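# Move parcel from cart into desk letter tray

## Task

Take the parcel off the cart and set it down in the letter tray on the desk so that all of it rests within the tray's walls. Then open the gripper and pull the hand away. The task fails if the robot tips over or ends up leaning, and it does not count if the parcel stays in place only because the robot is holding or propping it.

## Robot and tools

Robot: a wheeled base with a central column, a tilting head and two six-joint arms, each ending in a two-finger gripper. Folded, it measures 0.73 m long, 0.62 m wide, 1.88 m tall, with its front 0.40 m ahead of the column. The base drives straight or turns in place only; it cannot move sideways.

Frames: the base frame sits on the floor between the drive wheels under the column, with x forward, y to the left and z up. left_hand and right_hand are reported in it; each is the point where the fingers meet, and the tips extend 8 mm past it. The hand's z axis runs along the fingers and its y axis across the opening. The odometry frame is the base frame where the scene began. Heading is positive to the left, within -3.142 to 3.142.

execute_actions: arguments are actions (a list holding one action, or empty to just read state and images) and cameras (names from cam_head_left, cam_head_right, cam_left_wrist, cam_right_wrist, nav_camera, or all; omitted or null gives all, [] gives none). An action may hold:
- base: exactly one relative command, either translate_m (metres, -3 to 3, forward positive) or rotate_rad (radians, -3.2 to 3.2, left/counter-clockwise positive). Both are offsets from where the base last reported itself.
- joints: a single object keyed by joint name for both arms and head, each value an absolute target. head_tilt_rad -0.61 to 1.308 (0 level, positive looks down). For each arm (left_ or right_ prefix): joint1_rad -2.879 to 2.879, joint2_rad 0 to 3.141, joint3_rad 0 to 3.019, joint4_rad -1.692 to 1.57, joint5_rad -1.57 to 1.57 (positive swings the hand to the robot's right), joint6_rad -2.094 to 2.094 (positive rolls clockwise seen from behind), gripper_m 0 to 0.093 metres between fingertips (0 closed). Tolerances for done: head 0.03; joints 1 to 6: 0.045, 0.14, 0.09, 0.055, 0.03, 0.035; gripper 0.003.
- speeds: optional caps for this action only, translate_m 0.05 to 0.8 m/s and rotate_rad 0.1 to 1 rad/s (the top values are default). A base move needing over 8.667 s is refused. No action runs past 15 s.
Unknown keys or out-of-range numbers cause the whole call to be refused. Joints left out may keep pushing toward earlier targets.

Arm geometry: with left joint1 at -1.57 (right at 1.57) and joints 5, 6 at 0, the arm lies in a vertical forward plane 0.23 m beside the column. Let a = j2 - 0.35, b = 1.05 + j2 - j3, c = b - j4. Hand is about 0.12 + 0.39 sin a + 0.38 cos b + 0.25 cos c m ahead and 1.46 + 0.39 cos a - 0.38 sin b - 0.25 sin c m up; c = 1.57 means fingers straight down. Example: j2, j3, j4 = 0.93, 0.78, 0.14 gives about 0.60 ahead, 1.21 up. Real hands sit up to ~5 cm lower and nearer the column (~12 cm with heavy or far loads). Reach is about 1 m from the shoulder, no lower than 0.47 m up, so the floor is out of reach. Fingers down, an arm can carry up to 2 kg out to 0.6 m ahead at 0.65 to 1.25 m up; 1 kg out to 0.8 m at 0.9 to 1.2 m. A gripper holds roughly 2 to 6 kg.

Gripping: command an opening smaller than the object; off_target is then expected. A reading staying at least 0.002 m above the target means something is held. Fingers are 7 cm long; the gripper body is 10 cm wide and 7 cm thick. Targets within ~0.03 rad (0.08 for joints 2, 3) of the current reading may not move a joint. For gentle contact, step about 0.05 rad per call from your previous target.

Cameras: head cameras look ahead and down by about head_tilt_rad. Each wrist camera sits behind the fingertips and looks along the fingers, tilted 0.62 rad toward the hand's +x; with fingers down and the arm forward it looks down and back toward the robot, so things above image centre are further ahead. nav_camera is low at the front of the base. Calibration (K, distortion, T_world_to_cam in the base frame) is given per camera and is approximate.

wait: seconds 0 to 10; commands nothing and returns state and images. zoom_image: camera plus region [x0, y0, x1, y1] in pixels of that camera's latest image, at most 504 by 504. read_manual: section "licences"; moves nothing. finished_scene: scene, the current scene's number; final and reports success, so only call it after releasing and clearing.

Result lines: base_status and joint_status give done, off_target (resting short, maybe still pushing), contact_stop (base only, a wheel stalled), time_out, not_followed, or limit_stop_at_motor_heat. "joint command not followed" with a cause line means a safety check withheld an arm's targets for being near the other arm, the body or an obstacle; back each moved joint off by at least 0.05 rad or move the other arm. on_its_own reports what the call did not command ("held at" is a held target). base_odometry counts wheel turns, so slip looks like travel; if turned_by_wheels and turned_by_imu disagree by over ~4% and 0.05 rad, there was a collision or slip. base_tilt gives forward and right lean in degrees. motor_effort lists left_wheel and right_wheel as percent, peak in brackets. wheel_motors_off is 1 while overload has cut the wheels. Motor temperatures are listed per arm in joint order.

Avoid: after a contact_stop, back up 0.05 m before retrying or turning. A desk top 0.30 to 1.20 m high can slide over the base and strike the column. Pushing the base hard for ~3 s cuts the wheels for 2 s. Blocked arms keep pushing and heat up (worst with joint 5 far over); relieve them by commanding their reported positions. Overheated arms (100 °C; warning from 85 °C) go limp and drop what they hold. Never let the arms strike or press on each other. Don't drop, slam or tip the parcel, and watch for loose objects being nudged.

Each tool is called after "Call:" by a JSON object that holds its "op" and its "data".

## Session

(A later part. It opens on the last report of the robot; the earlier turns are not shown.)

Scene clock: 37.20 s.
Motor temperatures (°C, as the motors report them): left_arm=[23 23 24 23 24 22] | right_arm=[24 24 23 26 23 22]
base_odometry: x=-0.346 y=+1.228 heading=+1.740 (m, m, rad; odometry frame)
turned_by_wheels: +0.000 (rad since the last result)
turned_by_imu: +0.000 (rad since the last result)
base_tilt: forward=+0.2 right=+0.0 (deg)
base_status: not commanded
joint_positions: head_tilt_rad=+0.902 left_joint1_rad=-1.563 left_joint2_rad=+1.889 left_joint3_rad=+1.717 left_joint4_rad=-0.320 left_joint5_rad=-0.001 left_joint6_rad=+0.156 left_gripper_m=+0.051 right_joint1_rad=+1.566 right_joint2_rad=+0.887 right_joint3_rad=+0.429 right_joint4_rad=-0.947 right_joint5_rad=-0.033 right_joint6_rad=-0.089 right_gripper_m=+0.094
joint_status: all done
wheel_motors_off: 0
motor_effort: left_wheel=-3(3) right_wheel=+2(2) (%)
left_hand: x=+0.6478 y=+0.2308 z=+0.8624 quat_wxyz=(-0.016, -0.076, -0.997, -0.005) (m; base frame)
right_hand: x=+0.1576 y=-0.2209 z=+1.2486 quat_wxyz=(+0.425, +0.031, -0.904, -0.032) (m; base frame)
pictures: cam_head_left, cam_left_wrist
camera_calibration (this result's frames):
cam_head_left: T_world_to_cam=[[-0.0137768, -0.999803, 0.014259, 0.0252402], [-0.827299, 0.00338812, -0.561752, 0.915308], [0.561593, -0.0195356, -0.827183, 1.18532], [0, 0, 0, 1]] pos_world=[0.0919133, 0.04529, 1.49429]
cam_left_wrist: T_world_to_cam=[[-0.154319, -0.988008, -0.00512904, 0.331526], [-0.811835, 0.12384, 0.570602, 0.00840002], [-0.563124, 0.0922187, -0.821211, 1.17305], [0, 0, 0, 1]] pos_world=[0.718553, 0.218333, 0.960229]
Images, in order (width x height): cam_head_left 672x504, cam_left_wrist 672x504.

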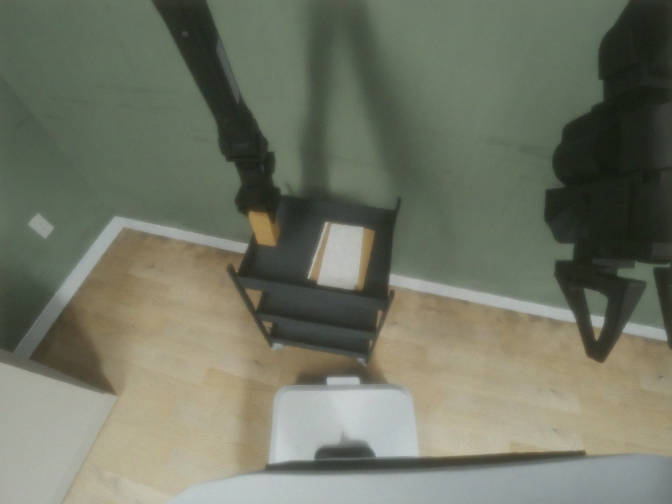

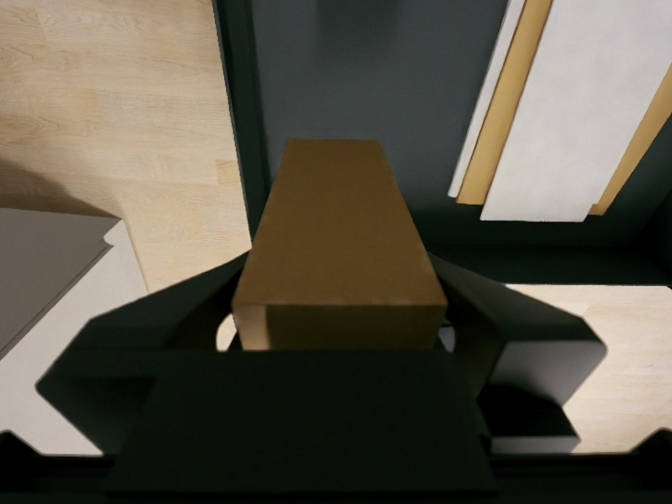

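Call:
{"op": "execute_actions", "data": {"actions": [{"base":{"translate_m":-1.37},"joints":{"left_joint2_rad":1.057,"left_joint3_rad":1.019,"left_joint4_rad":-0.48,"left_joint6_rad":0,"head_tilt_rad":0.5}}], "cameras": ["cam_left_wrist"]}}

Call:
{"op": "execute_actions", "data": {"actions": [{"base":{"rotate_rad":-1.74}}], "cameras": ["cam_head_left"]}}

Call:
{"op": "execute_actions", "data": {"actions": [{"base":{"translate_m":0.9}}], "cameras": ["cam_head_left","cam_head_right","nav_camera"]}}

Scene clock: 41.53 s.
Motor temperatures (°C, as the motors report them): left_arm=[23 23 24 23 24 22] | right_arm=[24 24 23 26 23 22]
base_odometry: x=-0.116 y=-0.123 heading=+1.740 (m, m, rad; odometry frame)
turned_by_wheels: +0.001 (rad since the last result)
turned_by_imu: -0.002 (rad since the last result)
base_tilt: forward=+0.3 right=+0.0 (deg)
base_status: done
joint_positions: head_tilt_rad=+0.518 left_joint1_rad=-1.563 left_joint2_rad=+1.049 left_joint3_rad=+1.010 left_joint4_rad=-0.473 left_joint5_rad=-0.001 left_joint6_rad=+0.013 left_gripper_m=+0.051 right_joint1_rad=+1.566 right_joint2_rad=+0.887 right_joint3_rad=+0.426 right_joint4_rad=-0.947 right_joint5_rad=-0.033 right_joint6_rad=-0.089 right_gripper_m=+0.094
joint_status: all done
wheel_motors_off: 0
motor_effort: left_wheel=+1(53) right_wheel=-1(50) (%)
left_hand: x=+0.5531 y=+0.2284 z=+1.1659 quat_wxyz=(-0.005, -0.005, -1.000, -0.004) (m; base frame)
right_hand: x=+0.1560 y=-0.2209 z=+1.2491 quat_wxyz=(+0.427, +0.031, -0.903, -0.032) (m; base frame)
pictures: cam_left_wrist
camera_calibration (this result's frames):
cam_left_wrist: T_world_to_cam=[[-0.0122127, -0.999925, -0.000359781, 0.234695], [-0.809885, 0.00968061, 0.586508, -0.234856], [-0.586461, 0.00745424, -0.809943, 1.38831], [0, 0, 0, 1]] pos_world=[0.626848, 0.226602, 1.26228]
Images, in order (width x height): cam_left_wrist 672x504.

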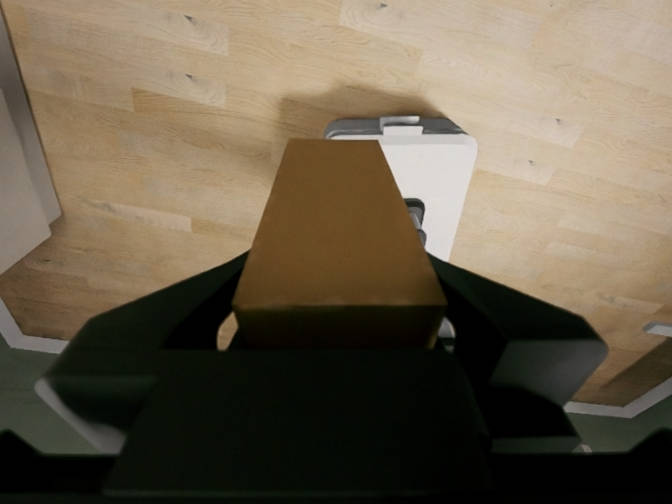

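Scene clock: 44.57 s.
Motor temperatures (°C, as the motors report them): left_arm=[23 23 25 23 24 22] | right_arm=[24 24 23 26 23 22]
base_odometry: x=-0.116 y=-0.123 heading=+0.001 (m, m, rad; odometry frame)
turned_by_wheels: -1.739 (rad since the last result)
turned_by_imu: -1.705 (rad since the last result)
base_tilt: forward=+0.3 right=+0.0 (deg)
base_status: done
joint_positions: head_tilt_rad=+0.518 left_joint1_rad=-1.563 left_joint2_rad=+1.049 left_joint3_rad=+1.010 left_joint4_rad=-0.473 left_joint5_rad=-0.001 left_joint6_rad=+0.013 left_gripper_m=+0.051 right_joint1_rad=+1.566 right_joint2_rad=+0.887 right_joint3_rad=+0.426 right_joint4_rad=-0.947 right_joint5_rad=-0.033 right_joint6_rad=-0.089 right_gripper_m=+0.094
joint_status: not commanded
wheel_motors_off: 0
motor_effort: left_wheel=+2(42) right_wheel=-3(39) (%)
left_hand: x=+0.5531 y=+0.2284 z=+1.1659 quat_wxyz=(-0.005, -0.005, -1.000, -0.004) (m; base frame)
right_hand: x=+0.1560 y=-0.2209 z=+1.2491 quat_wxyz=(+0.427, +0.031, -0.903, -0.032) (m; base frame)
pictures: cam_head_left
camera_calibration (this result's frames):
cam_head_left: T_world_to_cam=[[-0.0181159, -0.999803, 0.00805811, 0.0350066], [-0.556541, 0.00338812, -0.830813, 1.31612], [0.830622, -0.0195356, -0.556493, 0.755006], [0, 0, 0, 1]] pos_world=[0.105987, 0.04529, 1.51333]
Images, in order (width x height): cam_head_left 672x504.

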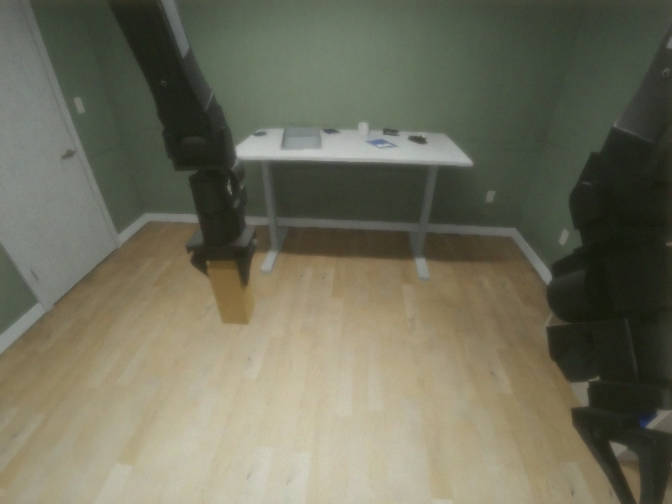

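Scene clock: 47.53 s.
Motor temperatures (°C, as the motors report them): left_arm=[23 24 25 23 24 22] | right_arm=[24 24 23 26 23 22]
base_odometry: x=+0.784 y=-0.122 heading=+0.001 (m, m, rad; odometry frame)
turned_by_wheels: +0.000 (rad since the last result)
turned_by_imu: +0.002 (rad since the last result)
base_tilt: forward=+0.3 right=+0.0 (deg)
base_status: done
joint_positions: head_tilt_rad=+0.517 left_joint1_rad=-1.563 left_joint2_rad=+1.052 left_joint3_rad=+1.011 left_joint4_rad=-0.475 left_joint5_rad=-0.001 left_joint6_rad=+0.013 left_gripper_m=+0.051 right_joint1_rad=+1.566 right_joint2_rad=+0.887 right_joint3_rad=+0.429 right_joint4_rad=-0.947 right_joint5_rad=-0.033 right_joint6_rad=-0.089 right_gripper_m=+0.094
joint_status: not commanded
wheel_motors_off: 0
motor_effort: left_wheel=+0(49) right_wheel=+0(47) (%)
left_hand: x=+0.5526 y=+0.2285 z=+1.1648 quat_wxyz=(-0.004, -0.005, -1.000, -0.004) (m; base frame)
right_hand: x=+0.1575 y=-0.2209 z=+1.2487 quat_wxyz=(+0.425, +0.031, -0.904, -0.032) (m; base frame)
pictures: cam_head_left, cam_head_right, nav_camera
camera_calibration (this result's frames):
cam_head_left: T_world_to_cam=[[-0.018118, -0.999803, 0.00805344, 0.0350139], [-0.556327, 0.00338812, -0.830956, 1.31633], [0.830766, -0.0195356, -0.556279, 0.754669], [0, 0, 0, 1]] pos_world=[0.105993, 0.04529, 1.51334]
cam_head_right: T_world_to_cam=[[-0.0284261, -0.999427, 0.0183936, -0.0539396], [-0.56438, 0.000859468, -0.825514, 1.30878], [0.825025, -0.0338471, -0.564081, 0.762746], [0, 0, 0, 1]] pos_world=[0.107832, -0.0292167, 1.51166]
Images, in order (width x height): cam_head_left 672x504, cam_head_right 672x504, nav_camera 672x504.

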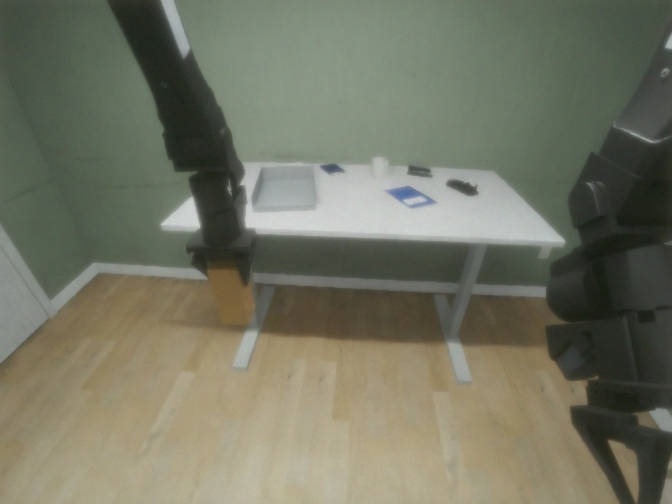

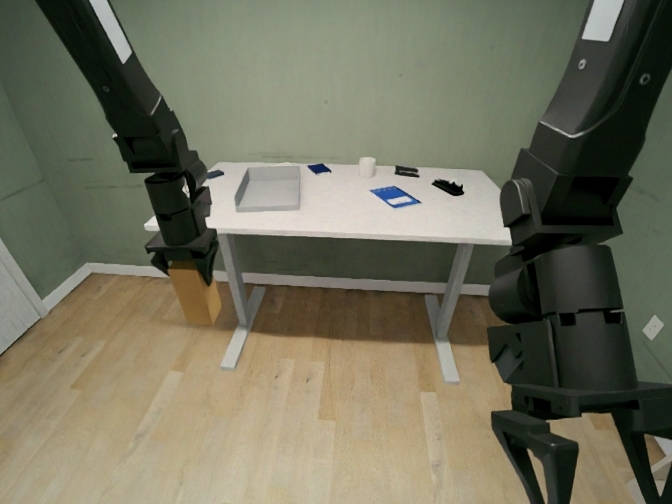

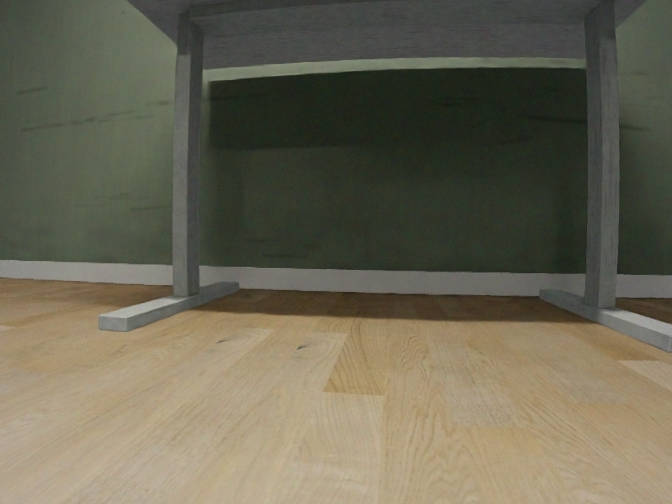

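Call:
{"op": "execute_actions", "data": {"actions": [{"base":{"translate_m":0.75},"speeds":{"translate_m":0.5},"joints":{"left_joint2_rad":1.41,"left_joint3_rad":1.61,"left_joint4_rad":-0.71,"head_tilt_rad":0.8}}], "cameras": ["cam_head_left","cam_head_right","cam_left_wrist"]}}

Scene clock: 51.60 s.
Motor temperatures (°C, as the motors report them): left_arm=[23 24 25 23 24 22] | right_arm=[24 24 23 26 23 22]
base_odometry: x=+1.534 y=-0.121 heading=+0.002 (m, m, rad; odometry frame)
turned_by_wheels: +0.000 (rad since the last result)
turned_by_imu: +0.002 (rad since the last result)
base_tilt: forward=+0.2 right=+0.0 (deg)
base_status: done
joint_positions: head_tilt_rad=+0.802 left_joint1_rad=-1.563 left_joint2_rad=+1.418 left_joint3_rad=+1.598 left_joint4_rad=-0.706 left_joint5_rad=-0.001 left_joint6_rad=+0.013 left_gripper_m=+0.051 right_joint1_rad=+1.566 right_joint2_rad=+0.887 right_joint3_rad=+0.428 right_joint4_rad=-0.947 right_joint5_rad=-0.033 right_joint6_rad=-0.089 right_gripper_m=+0.094
joint_status: all done
wheel_motors_off: 0
motor_effort: left_wheel=+1(37) right_wheel=-1(35) (%)
left_hand: x=+0.7082 y=+0.2295 z=+1.1032 quat_wxyz=(+0.001, -0.005, -1.000, -0.004) (m; base frame)
right_hand: x=+0.1571 y=-0.2209 z=+1.2488 quat_wxyz=(+0.426, +0.031, -0.904, -0.032) (m; base frame)
pictures: cam_head_left, cam_head_right, cam_left_wrist
camera_calibration (this result's frames):
cam_head_left: T_world_to_cam=[[-0.0151231, -0.999803, 0.0128223, 0.0275201], [-0.767504, 0.00338812, -0.641036, 1.03441], [0.640866, -0.0195356, -0.767404, 1.0893], [0, 0, 0, 1]] pos_world=[0.0962401, 0.04529, 1.49867]
cam_head_right: T_world_to_cam=[[-0.0221084, -0.999427, 0.0256434, -0.0654202], [-0.773702, 0.000859468, -0.633549, 1.02362], [0.633164, -0.0338471, -0.773278, 1.0945], [0, 0, 0, 1]] pos_world=[0.0975313, -0.0292167, 1.49654]
cam_left_wrist: T_world_to_cam=[[-0.0121279, -0.999926, -0.000146377, 0.237276], [-0.801984, 0.00963967, 0.597268, -0.0899589], [-0.597223, 0.00736101, -0.802041, 1.42743], [0, 0, 0, 1]] pos_world=[0.783229, 0.227619, 1.19863]
Images, in order (width x height): cam_head_left 672x504, cam_head_right 672x504, cam_left_wrist 672x504.

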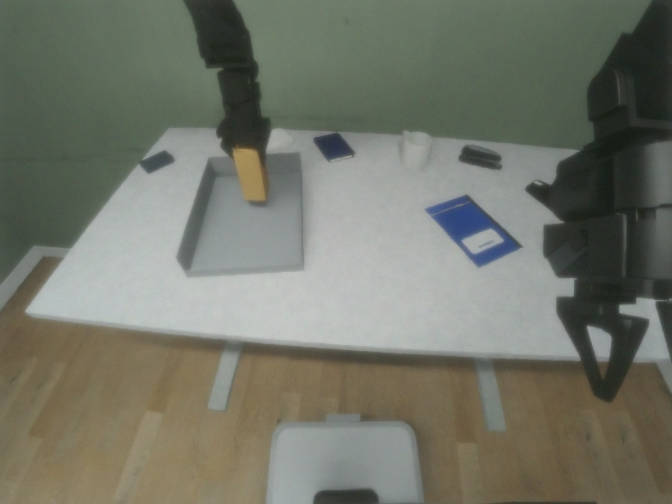

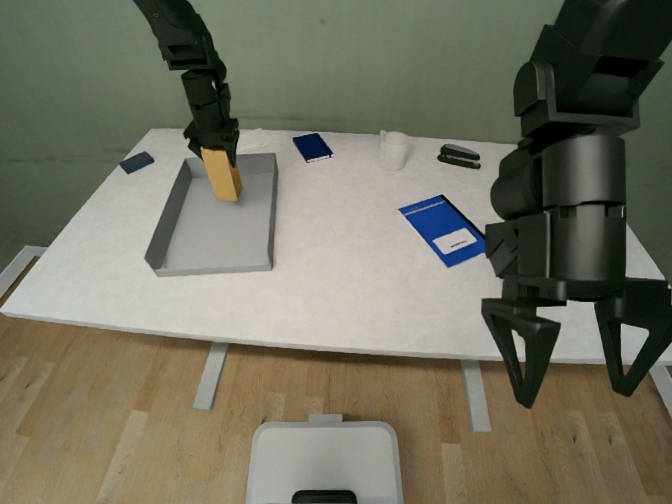

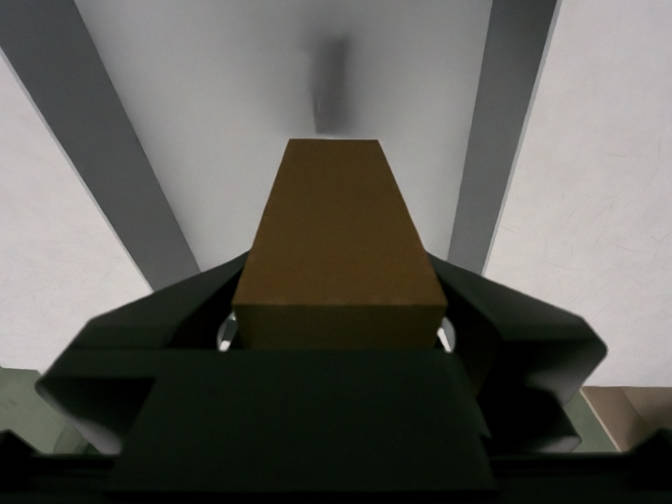

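Call:
{"op": "execute_actions", "data": {"actions": [{"base":{"rotate_rad":0.03},"joints":{"left_joint2_rad":1.5,"left_joint3_rad":1.62,"left_joint4_rad":-0.63}}], "cameras": ["cam_head_left","cam_left_wrist"]}}

Scene clock: 53.20 s.
Motor temperatures (°C, as the motors report them): left_arm=[23 24 25 23 24 22] | right_arm=[24 24 23 26 23 22]
base_odometry: x=+1.534 y=-0.121 heading=+0.030 (m, m, rad; odometry frame)
turned_by_wheels: +0.029 (rad since the last result)
turned_by_imu: +0.029 (rad since the last result)
base_tilt: forward=+0.2 right=+0.0 (deg)
base_status: done
joint_positions: head_tilt_rad=+0.802 left_joint1_rad=-1.565 left_joint2_rad=+1.511 left_joint3_rad=+1.604 left_joint4_rad=-0.633 left_joint5_rad=-0.001 left_joint6_rad=+0.013 left_gripper_m=+0.051 right_joint1_rad=+1.566 right_joint2_rad=+0.887 right_joint3_rad=+0.428 right_joint4_rad=-0.947 right_joint5_rad=-0.033 right_joint6_rad=-0.089 right_gripper_m=+0.094
joint_status: all done
wheel_motors_off: 0
motor_effort: left_wheel=-2(30) right_wheel=+1(34) (%)
left_hand: x=+0.6940 y=+0.2287 z=+1.0505 quat_wxyz=(+0.008, -0.005, -1.000, -0.003) (m; base frame)
right_hand: x=+0.1571 y=-0.2209 z=+1.2488 quat_wxyz=(+0.426, +0.031, -0.904, -0.032) (m; base frame)
pictures: cam_head_left, cam_left_wrist
camera_calibration (this result's frames):
cam_head_left: T_world_to_cam=[[-0.0151231, -0.999803, 0.0128223, 0.0275201], [-0.767504, 0.00338812, -0.641036, 1.03441], [0.640866, -0.0195356, -0.767404, 1.0893], [0, 0, 0, 1]] pos_world=[0.0962401, 0.04529, 1.49867]
cam_left_wrist: T_world_to_cam=[[-0.0127955, -0.999917, 0.00140538, 0.235217], [-0.793235, 0.0110064, 0.608816, -0.0883566], [-0.608781, 0.00667532, -0.79331, 1.37564], [0, 0, 0, 1]] pos_world=[0.770389, 0.226987, 1.14478]
Images, in order (width x height): cam_head_left 672x504, cam_left_wrist 672x504.

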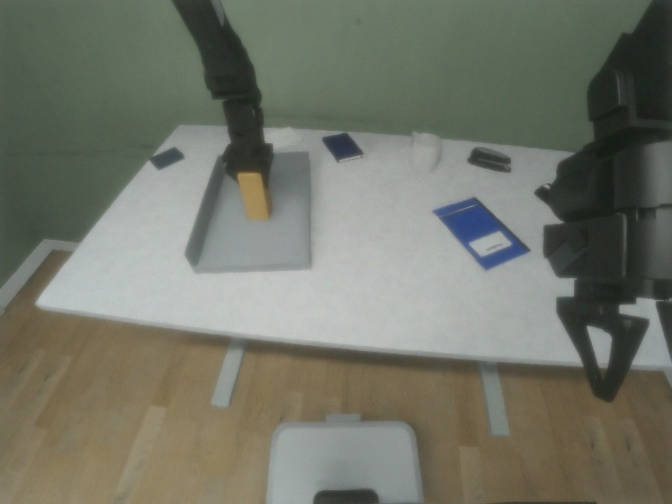

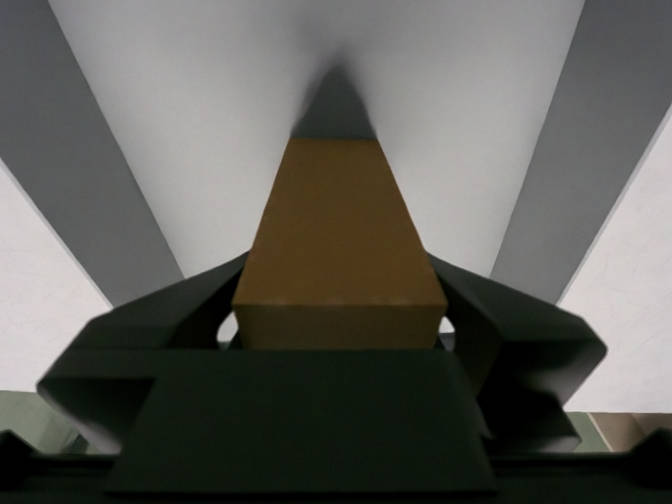

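Call:
{"op": "execute_actions", "data": {"actions": [{"joints":{"left_joint2_rad":1.54,"left_joint4_rad":-0.58}}], "cameras": ["cam_head_left","cam_left_wrist"]}}

Scene clock: 53.93 s.
Motor temperatures (°C, as the motors report them): left_arm=[23 24 25 23 24 22] | right_arm=[24 24 23 26 23 22]
base_odometry: x=+1.534 y=-0.121 heading=+0.030 (m, m, rad; odometry frame)
turned_by_wheels: +0.000 (rad since the last result)
turned_by_imu: +0.000 (rad since the last result)
base_tilt: forward=+0.3 right=+0.0 (deg)
base_status: not commanded
joint_positions: head_tilt_rad=+0.802 left_joint1_rad=-1.565 left_joint2_rad=+1.517 left_joint3_rad=+1.604 left_joint4_rad=-0.594 left_joint5_rad=-0.001 left_joint6_rad=+0.013 left_gripper_m=+0.051 right_joint1_rad=+1.566 right_joint2_rad=+0.887 right_joint3_rad=+0.428 right_joint4_rad=-0.947 right_joint5_rad=-0.033 right_joint6_rad=-0.089 right_gripper_m=+0.094
joint_status: all done
wheel_motors_off: 0
motor_effort: left_wheel=-3(3) right_wheel=+3(3) (%)
left_hand: x=+0.7015 y=+0.2288 z=+1.0472 quat_wxyz=(-0.008, -0.005, -1.000, -0.003) (m; base frame)
right_hand: x=+0.1571 y=-0.2209 z=+1.2488 quat_wxyz=(+0.426, +0.031, -0.904, -0.032) (m; base frame)
pictures: cam_head_left, cam_left_wrist
camera_calibration (this result's frames):
cam_head_left: T_world_to_cam=[[-0.0151231, -0.999803, 0.0128223, 0.0275201], [-0.767504, 0.00338812, -0.641036, 1.03441], [0.640866, -0.0195356, -0.767404, 1.0893], [0, 0, 0, 1]] pos_world=[0.0962401, 0.04529, 1.49867]
cam_left_wrist: T_world_to_cam=[[-0.0130134, -0.999915, 0.000863655, 0.236076], [-0.813442, 0.0110889, 0.581541, -0.0377486], [-0.581501, 0.00686531, -0.813517, 1.37953], [0, 0, 0, 1]] pos_world=[0.774566, 0.227004, 1.14402]
Images, in order (width x height): cam_head_left 672x504, cam_left_wrist 672x504.

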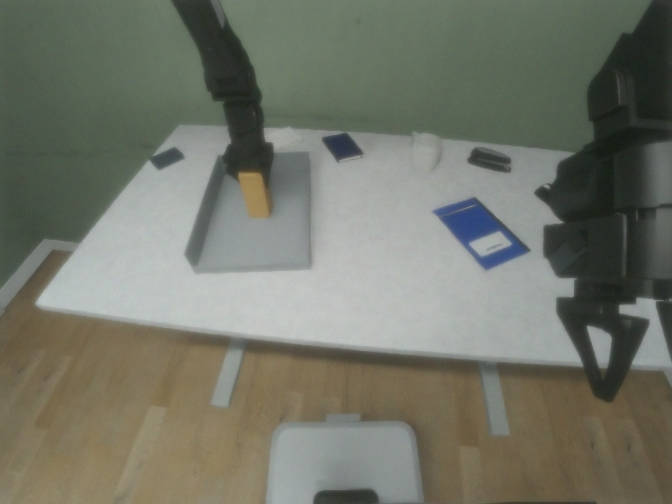

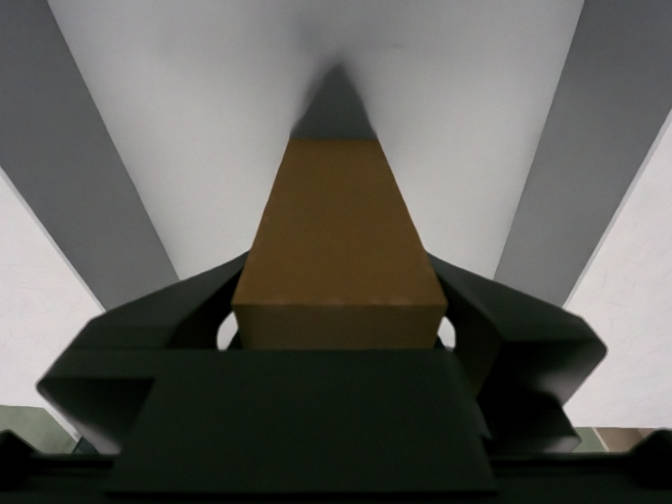

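Call:
{"op": "execute_actions", "data": {"actions": [{"joints":{"left_joint2_rad":1.58}}], "cameras": ["cam_head_left","cam_left_wrist"]}}

Scene clock: 54.63 s.
Motor temperatures (°C, as the motors report them): left_arm=[23 24 25 23 24 22] | right_arm=[24 24 23 26 23 22]
base_odometry: x=+1.534 y=-0.121 heading=+0.030 (m, m, rad; odometry frame)
turned_by_wheels: +0.000 (rad since the last result)
turned_by_imu: +0.000 (rad since the last result)
base_tilt: forward=+0.3 right=-0.1 (deg)
base_status: not commanded
joint_positions: head_tilt_rad=+0.802 left_joint1_rad=-1.565 left_joint2_rad=+1.519 left_joint3_rad=+1.605 left_joint4_rad=-0.594 left_joint5_rad=-0.001 left_joint6_rad=+0.013 left_gripper_m=+0.051 right_joint1_rad=+1.566 right_joint2_rad=+0.887 right_joint3_rad=+0.428 right_joint4_rad=-0.947 right_joint5_rad=-0.033 right_joint6_rad=-0.089 right_gripper_m=+0.094
joint_status: all done
wheel_motors_off: 0
motor_effort: left_wheel=-1(3) right_wheel=+2(4) (%)
left_hand: x=+0.7010 y=+0.2288 z=+1.0464 quat_wxyz=(-0.008, -0.005, -1.000, -0.003) (m; base frame)
right_hand: x=+0.1571 y=-0.2209 z=+1.2488 quat_wxyz=(+0.426, +0.031, -0.904, -0.032) (m; base frame)
pictures: cam_head_left, cam_left_wrist
camera_calibration (this result's frames):
cam_head_left: T_world_to_cam=[[-0.0151231, -0.999803, 0.0128223, 0.0275201], [-0.767504, 0.00338812, -0.641036, 1.03441], [0.640866, -0.0195356, -0.767404, 1.0893], [0, 0, 0, 1]] pos_world=[0.0962401, 0.04529, 1.49867]
cam_left_wrist: T_world_to_cam=[[-0.0130064, -0.999915, 0.000882034, 0.23605], [-0.812776, 0.011086, 0.582471, -0.0390606], [-0.582432, 0.00685895, -0.812851, 1.3786], [0, 0, 0, 1]] pos_world=[0.774265, 0.227008, 1.14314]
Images, in order (width x height): cam_head_left 672x504, cam_left_wrist 672x504.

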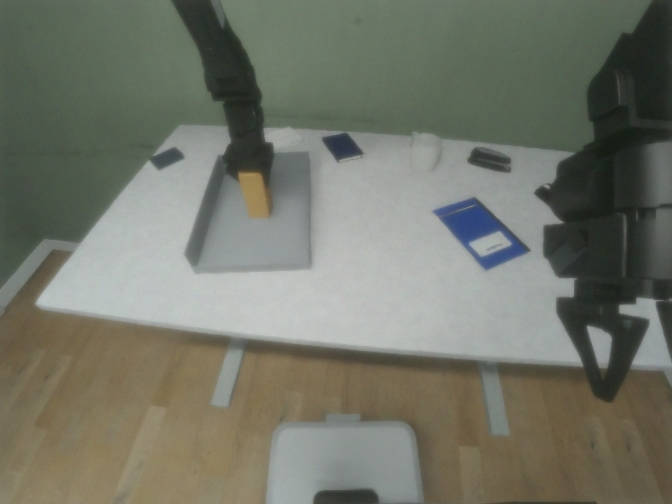

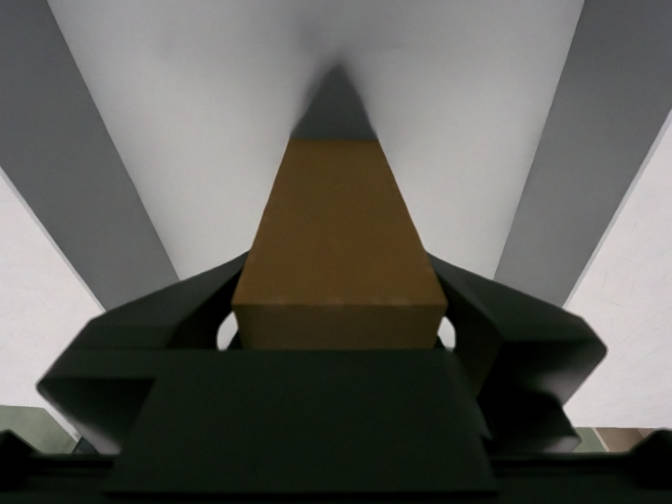

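It's resting on the tray. Release.

Call:
{"op": "execute_actions", "data": {"actions": [{"joints":{"left_joint2_rad":1.51,"left_gripper_m":0.093}}], "cameras": ["cam_left_wrist"]}}

Call:
{"op": "execute_actions", "data": {"actions": [{"joints":{"left_joint2_rad":1.3,"left_joint3_rad":1.6,"left_joint4_rad":-0.8}}], "cameras": ["cam_left_wrist"]}}

Call:
{"op": "execute_actions", "data": {"actions": [{"base":{"translate_m":-0.4}}], "cameras": ["cam_head_left"]}}

Scene clock: 55.53 s.
Motor temperatures (°C, as the motors report them): left_arm=[23 24 25 23 24 22] | right_arm=[24 24 23 26 23 22]
base_odometry: x=+1.534 y=-0.121 heading=+0.030 (m, m, rad; odometry frame)
turned_by_wheels: +0.000 (rad since the last result)
turned_by_imu: +0.000 (rad since the last result)
base_tilt: forward=+0.3 right=-0.1 (deg)
base_status: not commanded
joint_positions: head_tilt_rad=+0.802 left_joint1_rad=-1.565 left_joint2_rad=+1.518 left_joint3_rad=+1.605 left_joint4_rad=-0.590 left_joint5_rad=-0.001 left_joint6_rad=+0.013 left_gripper_m=+0.093 right_joint1_rad=+1.566 right_joint2_rad=+0.887 right_joint3_rad=+0.428 right_joint4_rad=-0.947 right_joint5_rad=-0.033 right_joint6_rad=-0.089 right_gripper_m=+0.094
joint_status: all done
wheel_motors_off: 0
motor_effort: left_wheel=-4(5) right_wheel=+3(4) (%)
left_hand: x=+0.7024 y=+0.2288 z=+1.0471 quat_wxyz=(-0.010, -0.005, -1.000, -0.003) (m; base frame)
right_hand: x=+0.1571 y=-0.2209 z=+1.2488 quat_wxyz=(+0.426, +0.031, -0.904, -0.032) (m; base frame)
pictures: cam_left_wrist
camera_calibration (this result's frames):
cam_left_wrist: T_world_to_cam=[[-0.0130368, -0.999915, 0.000802332, 0.236174], [-0.815654, 0.0110985, 0.578434, -0.0320655], [-0.578393, 0.00688647, -0.815729, 1.38014], [0, 0, 0, 1]] pos_world=[0.775191, 0.227005, 1.14418]
Images, in order (width x height): cam_left_wrist 672x504.

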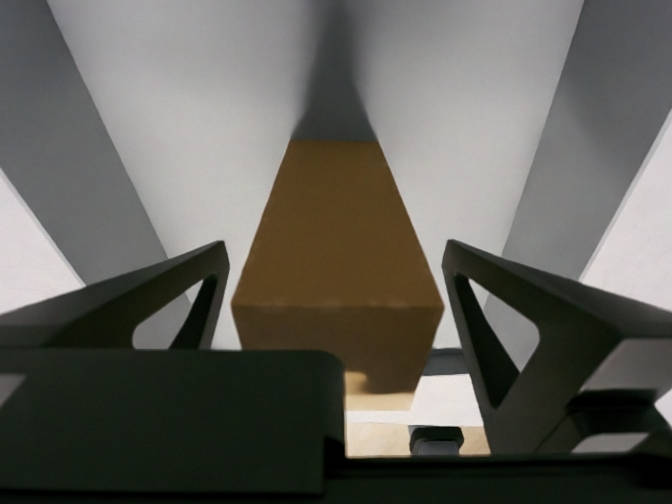

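Scene clock: 56.80 s.
Motor temperatures (°C, as the motors report them): left_arm=[23 24 25 23 24 22] | right_arm=[24 24 23 26 23 22]
base_odometry: x=+1.534 y=-0.121 heading=+0.030 (m, m, rad; odometry frame)
turned_by_wheels: +0.000 (rad since the last result)
turned_by_imu: +0.000 (rad since the last result)
base_tilt: forward=+0.2 right=+0.0 (deg)
base_status: not commanded
joint_positions: head_tilt_rad=+0.802 left_joint1_rad=-1.565 left_joint2_rad=+1.286 left_joint3_rad=+1.595 left_joint4_rad=-0.792 left_joint5_rad=-0.001 left_joint6_rad=+0.013 left_gripper_m=+0.093 right_joint1_rad=+1.566 right_joint2_rad=+0.887 right_joint3_rad=+0.428 right_joint4_rad=-0.947 right_joint5_rad=-0.033 right_joint6_rad=-0.089 right_gripper_m=+0.094
joint_status: all done
wheel_motors_off: 0
motor_effort: left_wheel=-4(3) right_wheel=+4(4) (%)
left_hand: x=+0.7270 y=+0.2282 z=+1.1805 quat_wxyz=(-0.020, -0.005, -1.000, -0.003) (m; base frame)
right_hand: x=+0.1571 y=-0.2209 z=+1.2488 quat_wxyz=(+0.426, +0.031, -0.904, -0.032) (m; base frame)
pictures: cam_left_wrist
camera_calibration (this result's frames):
cam_left_wrist: T_world_to_cam=[[-0.0131521, -0.999913, 0.000488229, 0.236211], [-0.826751, 0.0111491, 0.562458, -0.0622974], [-0.562414, 0.00699385, -0.826826, 1.50463], [0, 0, 0, 1]] pos_world=[0.797828, 0.226362, 1.27899]
Images, in order (width x height): cam_left_wrist 672x504.

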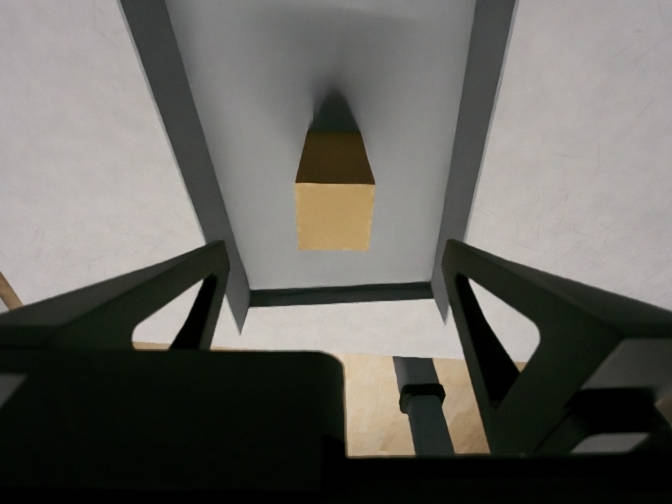

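Scene clock: 59.20 s.
Motor temperatures (°C, as the motors report them): left_arm=[23 25 25 23 24 22] | right_arm=[24 24 23 26 23 22]
base_odometry: x=+1.135 y=-0.133 heading=+0.031 (m, m, rad; odometry frame)
turned_by_wheels: +0.001 (rad since the last result)
turned_by_imu: +0.000 (rad since the last result)
base_tilt: forward=+0.2 right=+0.0 (deg)
base_status: done
joint_positions: head_tilt_rad=+0.803 left_joint1_rad=-1.565 left_joint2_rad=+1.287 left_joint3_rad=+1.591 left_joint4_rad=-0.795 left_joint5_rad=-0.001 left_joint6_rad=+0.013 left_gripper_m=+0.093 right_joint1_rad=+1.566 right_joint2_rad=+0.887 right_joint3_rad=+0.427 right_joint4_rad=-0.947 right_joint5_rad=-0.033 right_joint6_rad=-0.089 right_gripper_m=+0.094
joint_status: not commanded
wheel_motors_off: 0
motor_effort: left_wheel=+1(54) right_wheel=+0(50) (%)
left_hand: x=+0.7239 y=+0.2282 z=+1.1785 quat_wxyz=(-0.016, -0.005, -1.000, -0.003) (m; base frame)
right_hand: x=+0.1562 y=-0.2209 z=+1.2491 quat_wxyz=(+0.426, +0.031, -0.903, -0.032) (m; base frame)
pictures: cam_head_left
camera_calibration (this result's frames):
cam_head_left: T_world_to_cam=[[-0.015117, -0.999803, 0.0128294, 0.0275088], [-0.767806, 0.00338812, -0.640674, 1.03387], [0.640504, -0.0195356, -0.767706, 1.08978], [0, 0, 0, 1]] pos_world=[0.0962206, 0.04529, 1.49865]
Images, in order (width x height): cam_head_left 672x504.

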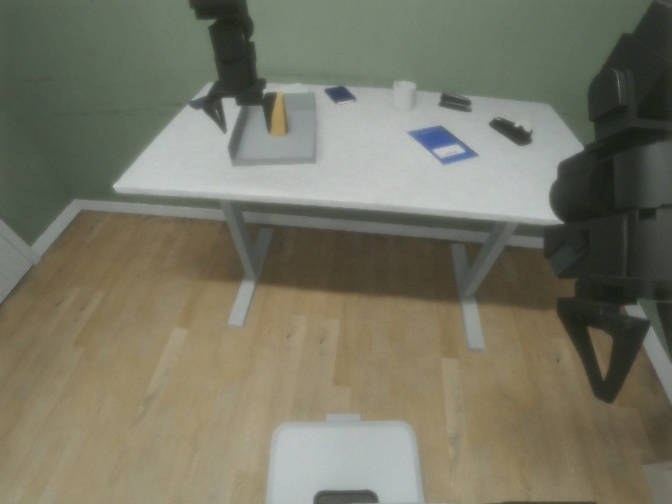

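Call:
{"op": "finished_scene", "data": {"scene": 1}}

The scene is finished: the task was done.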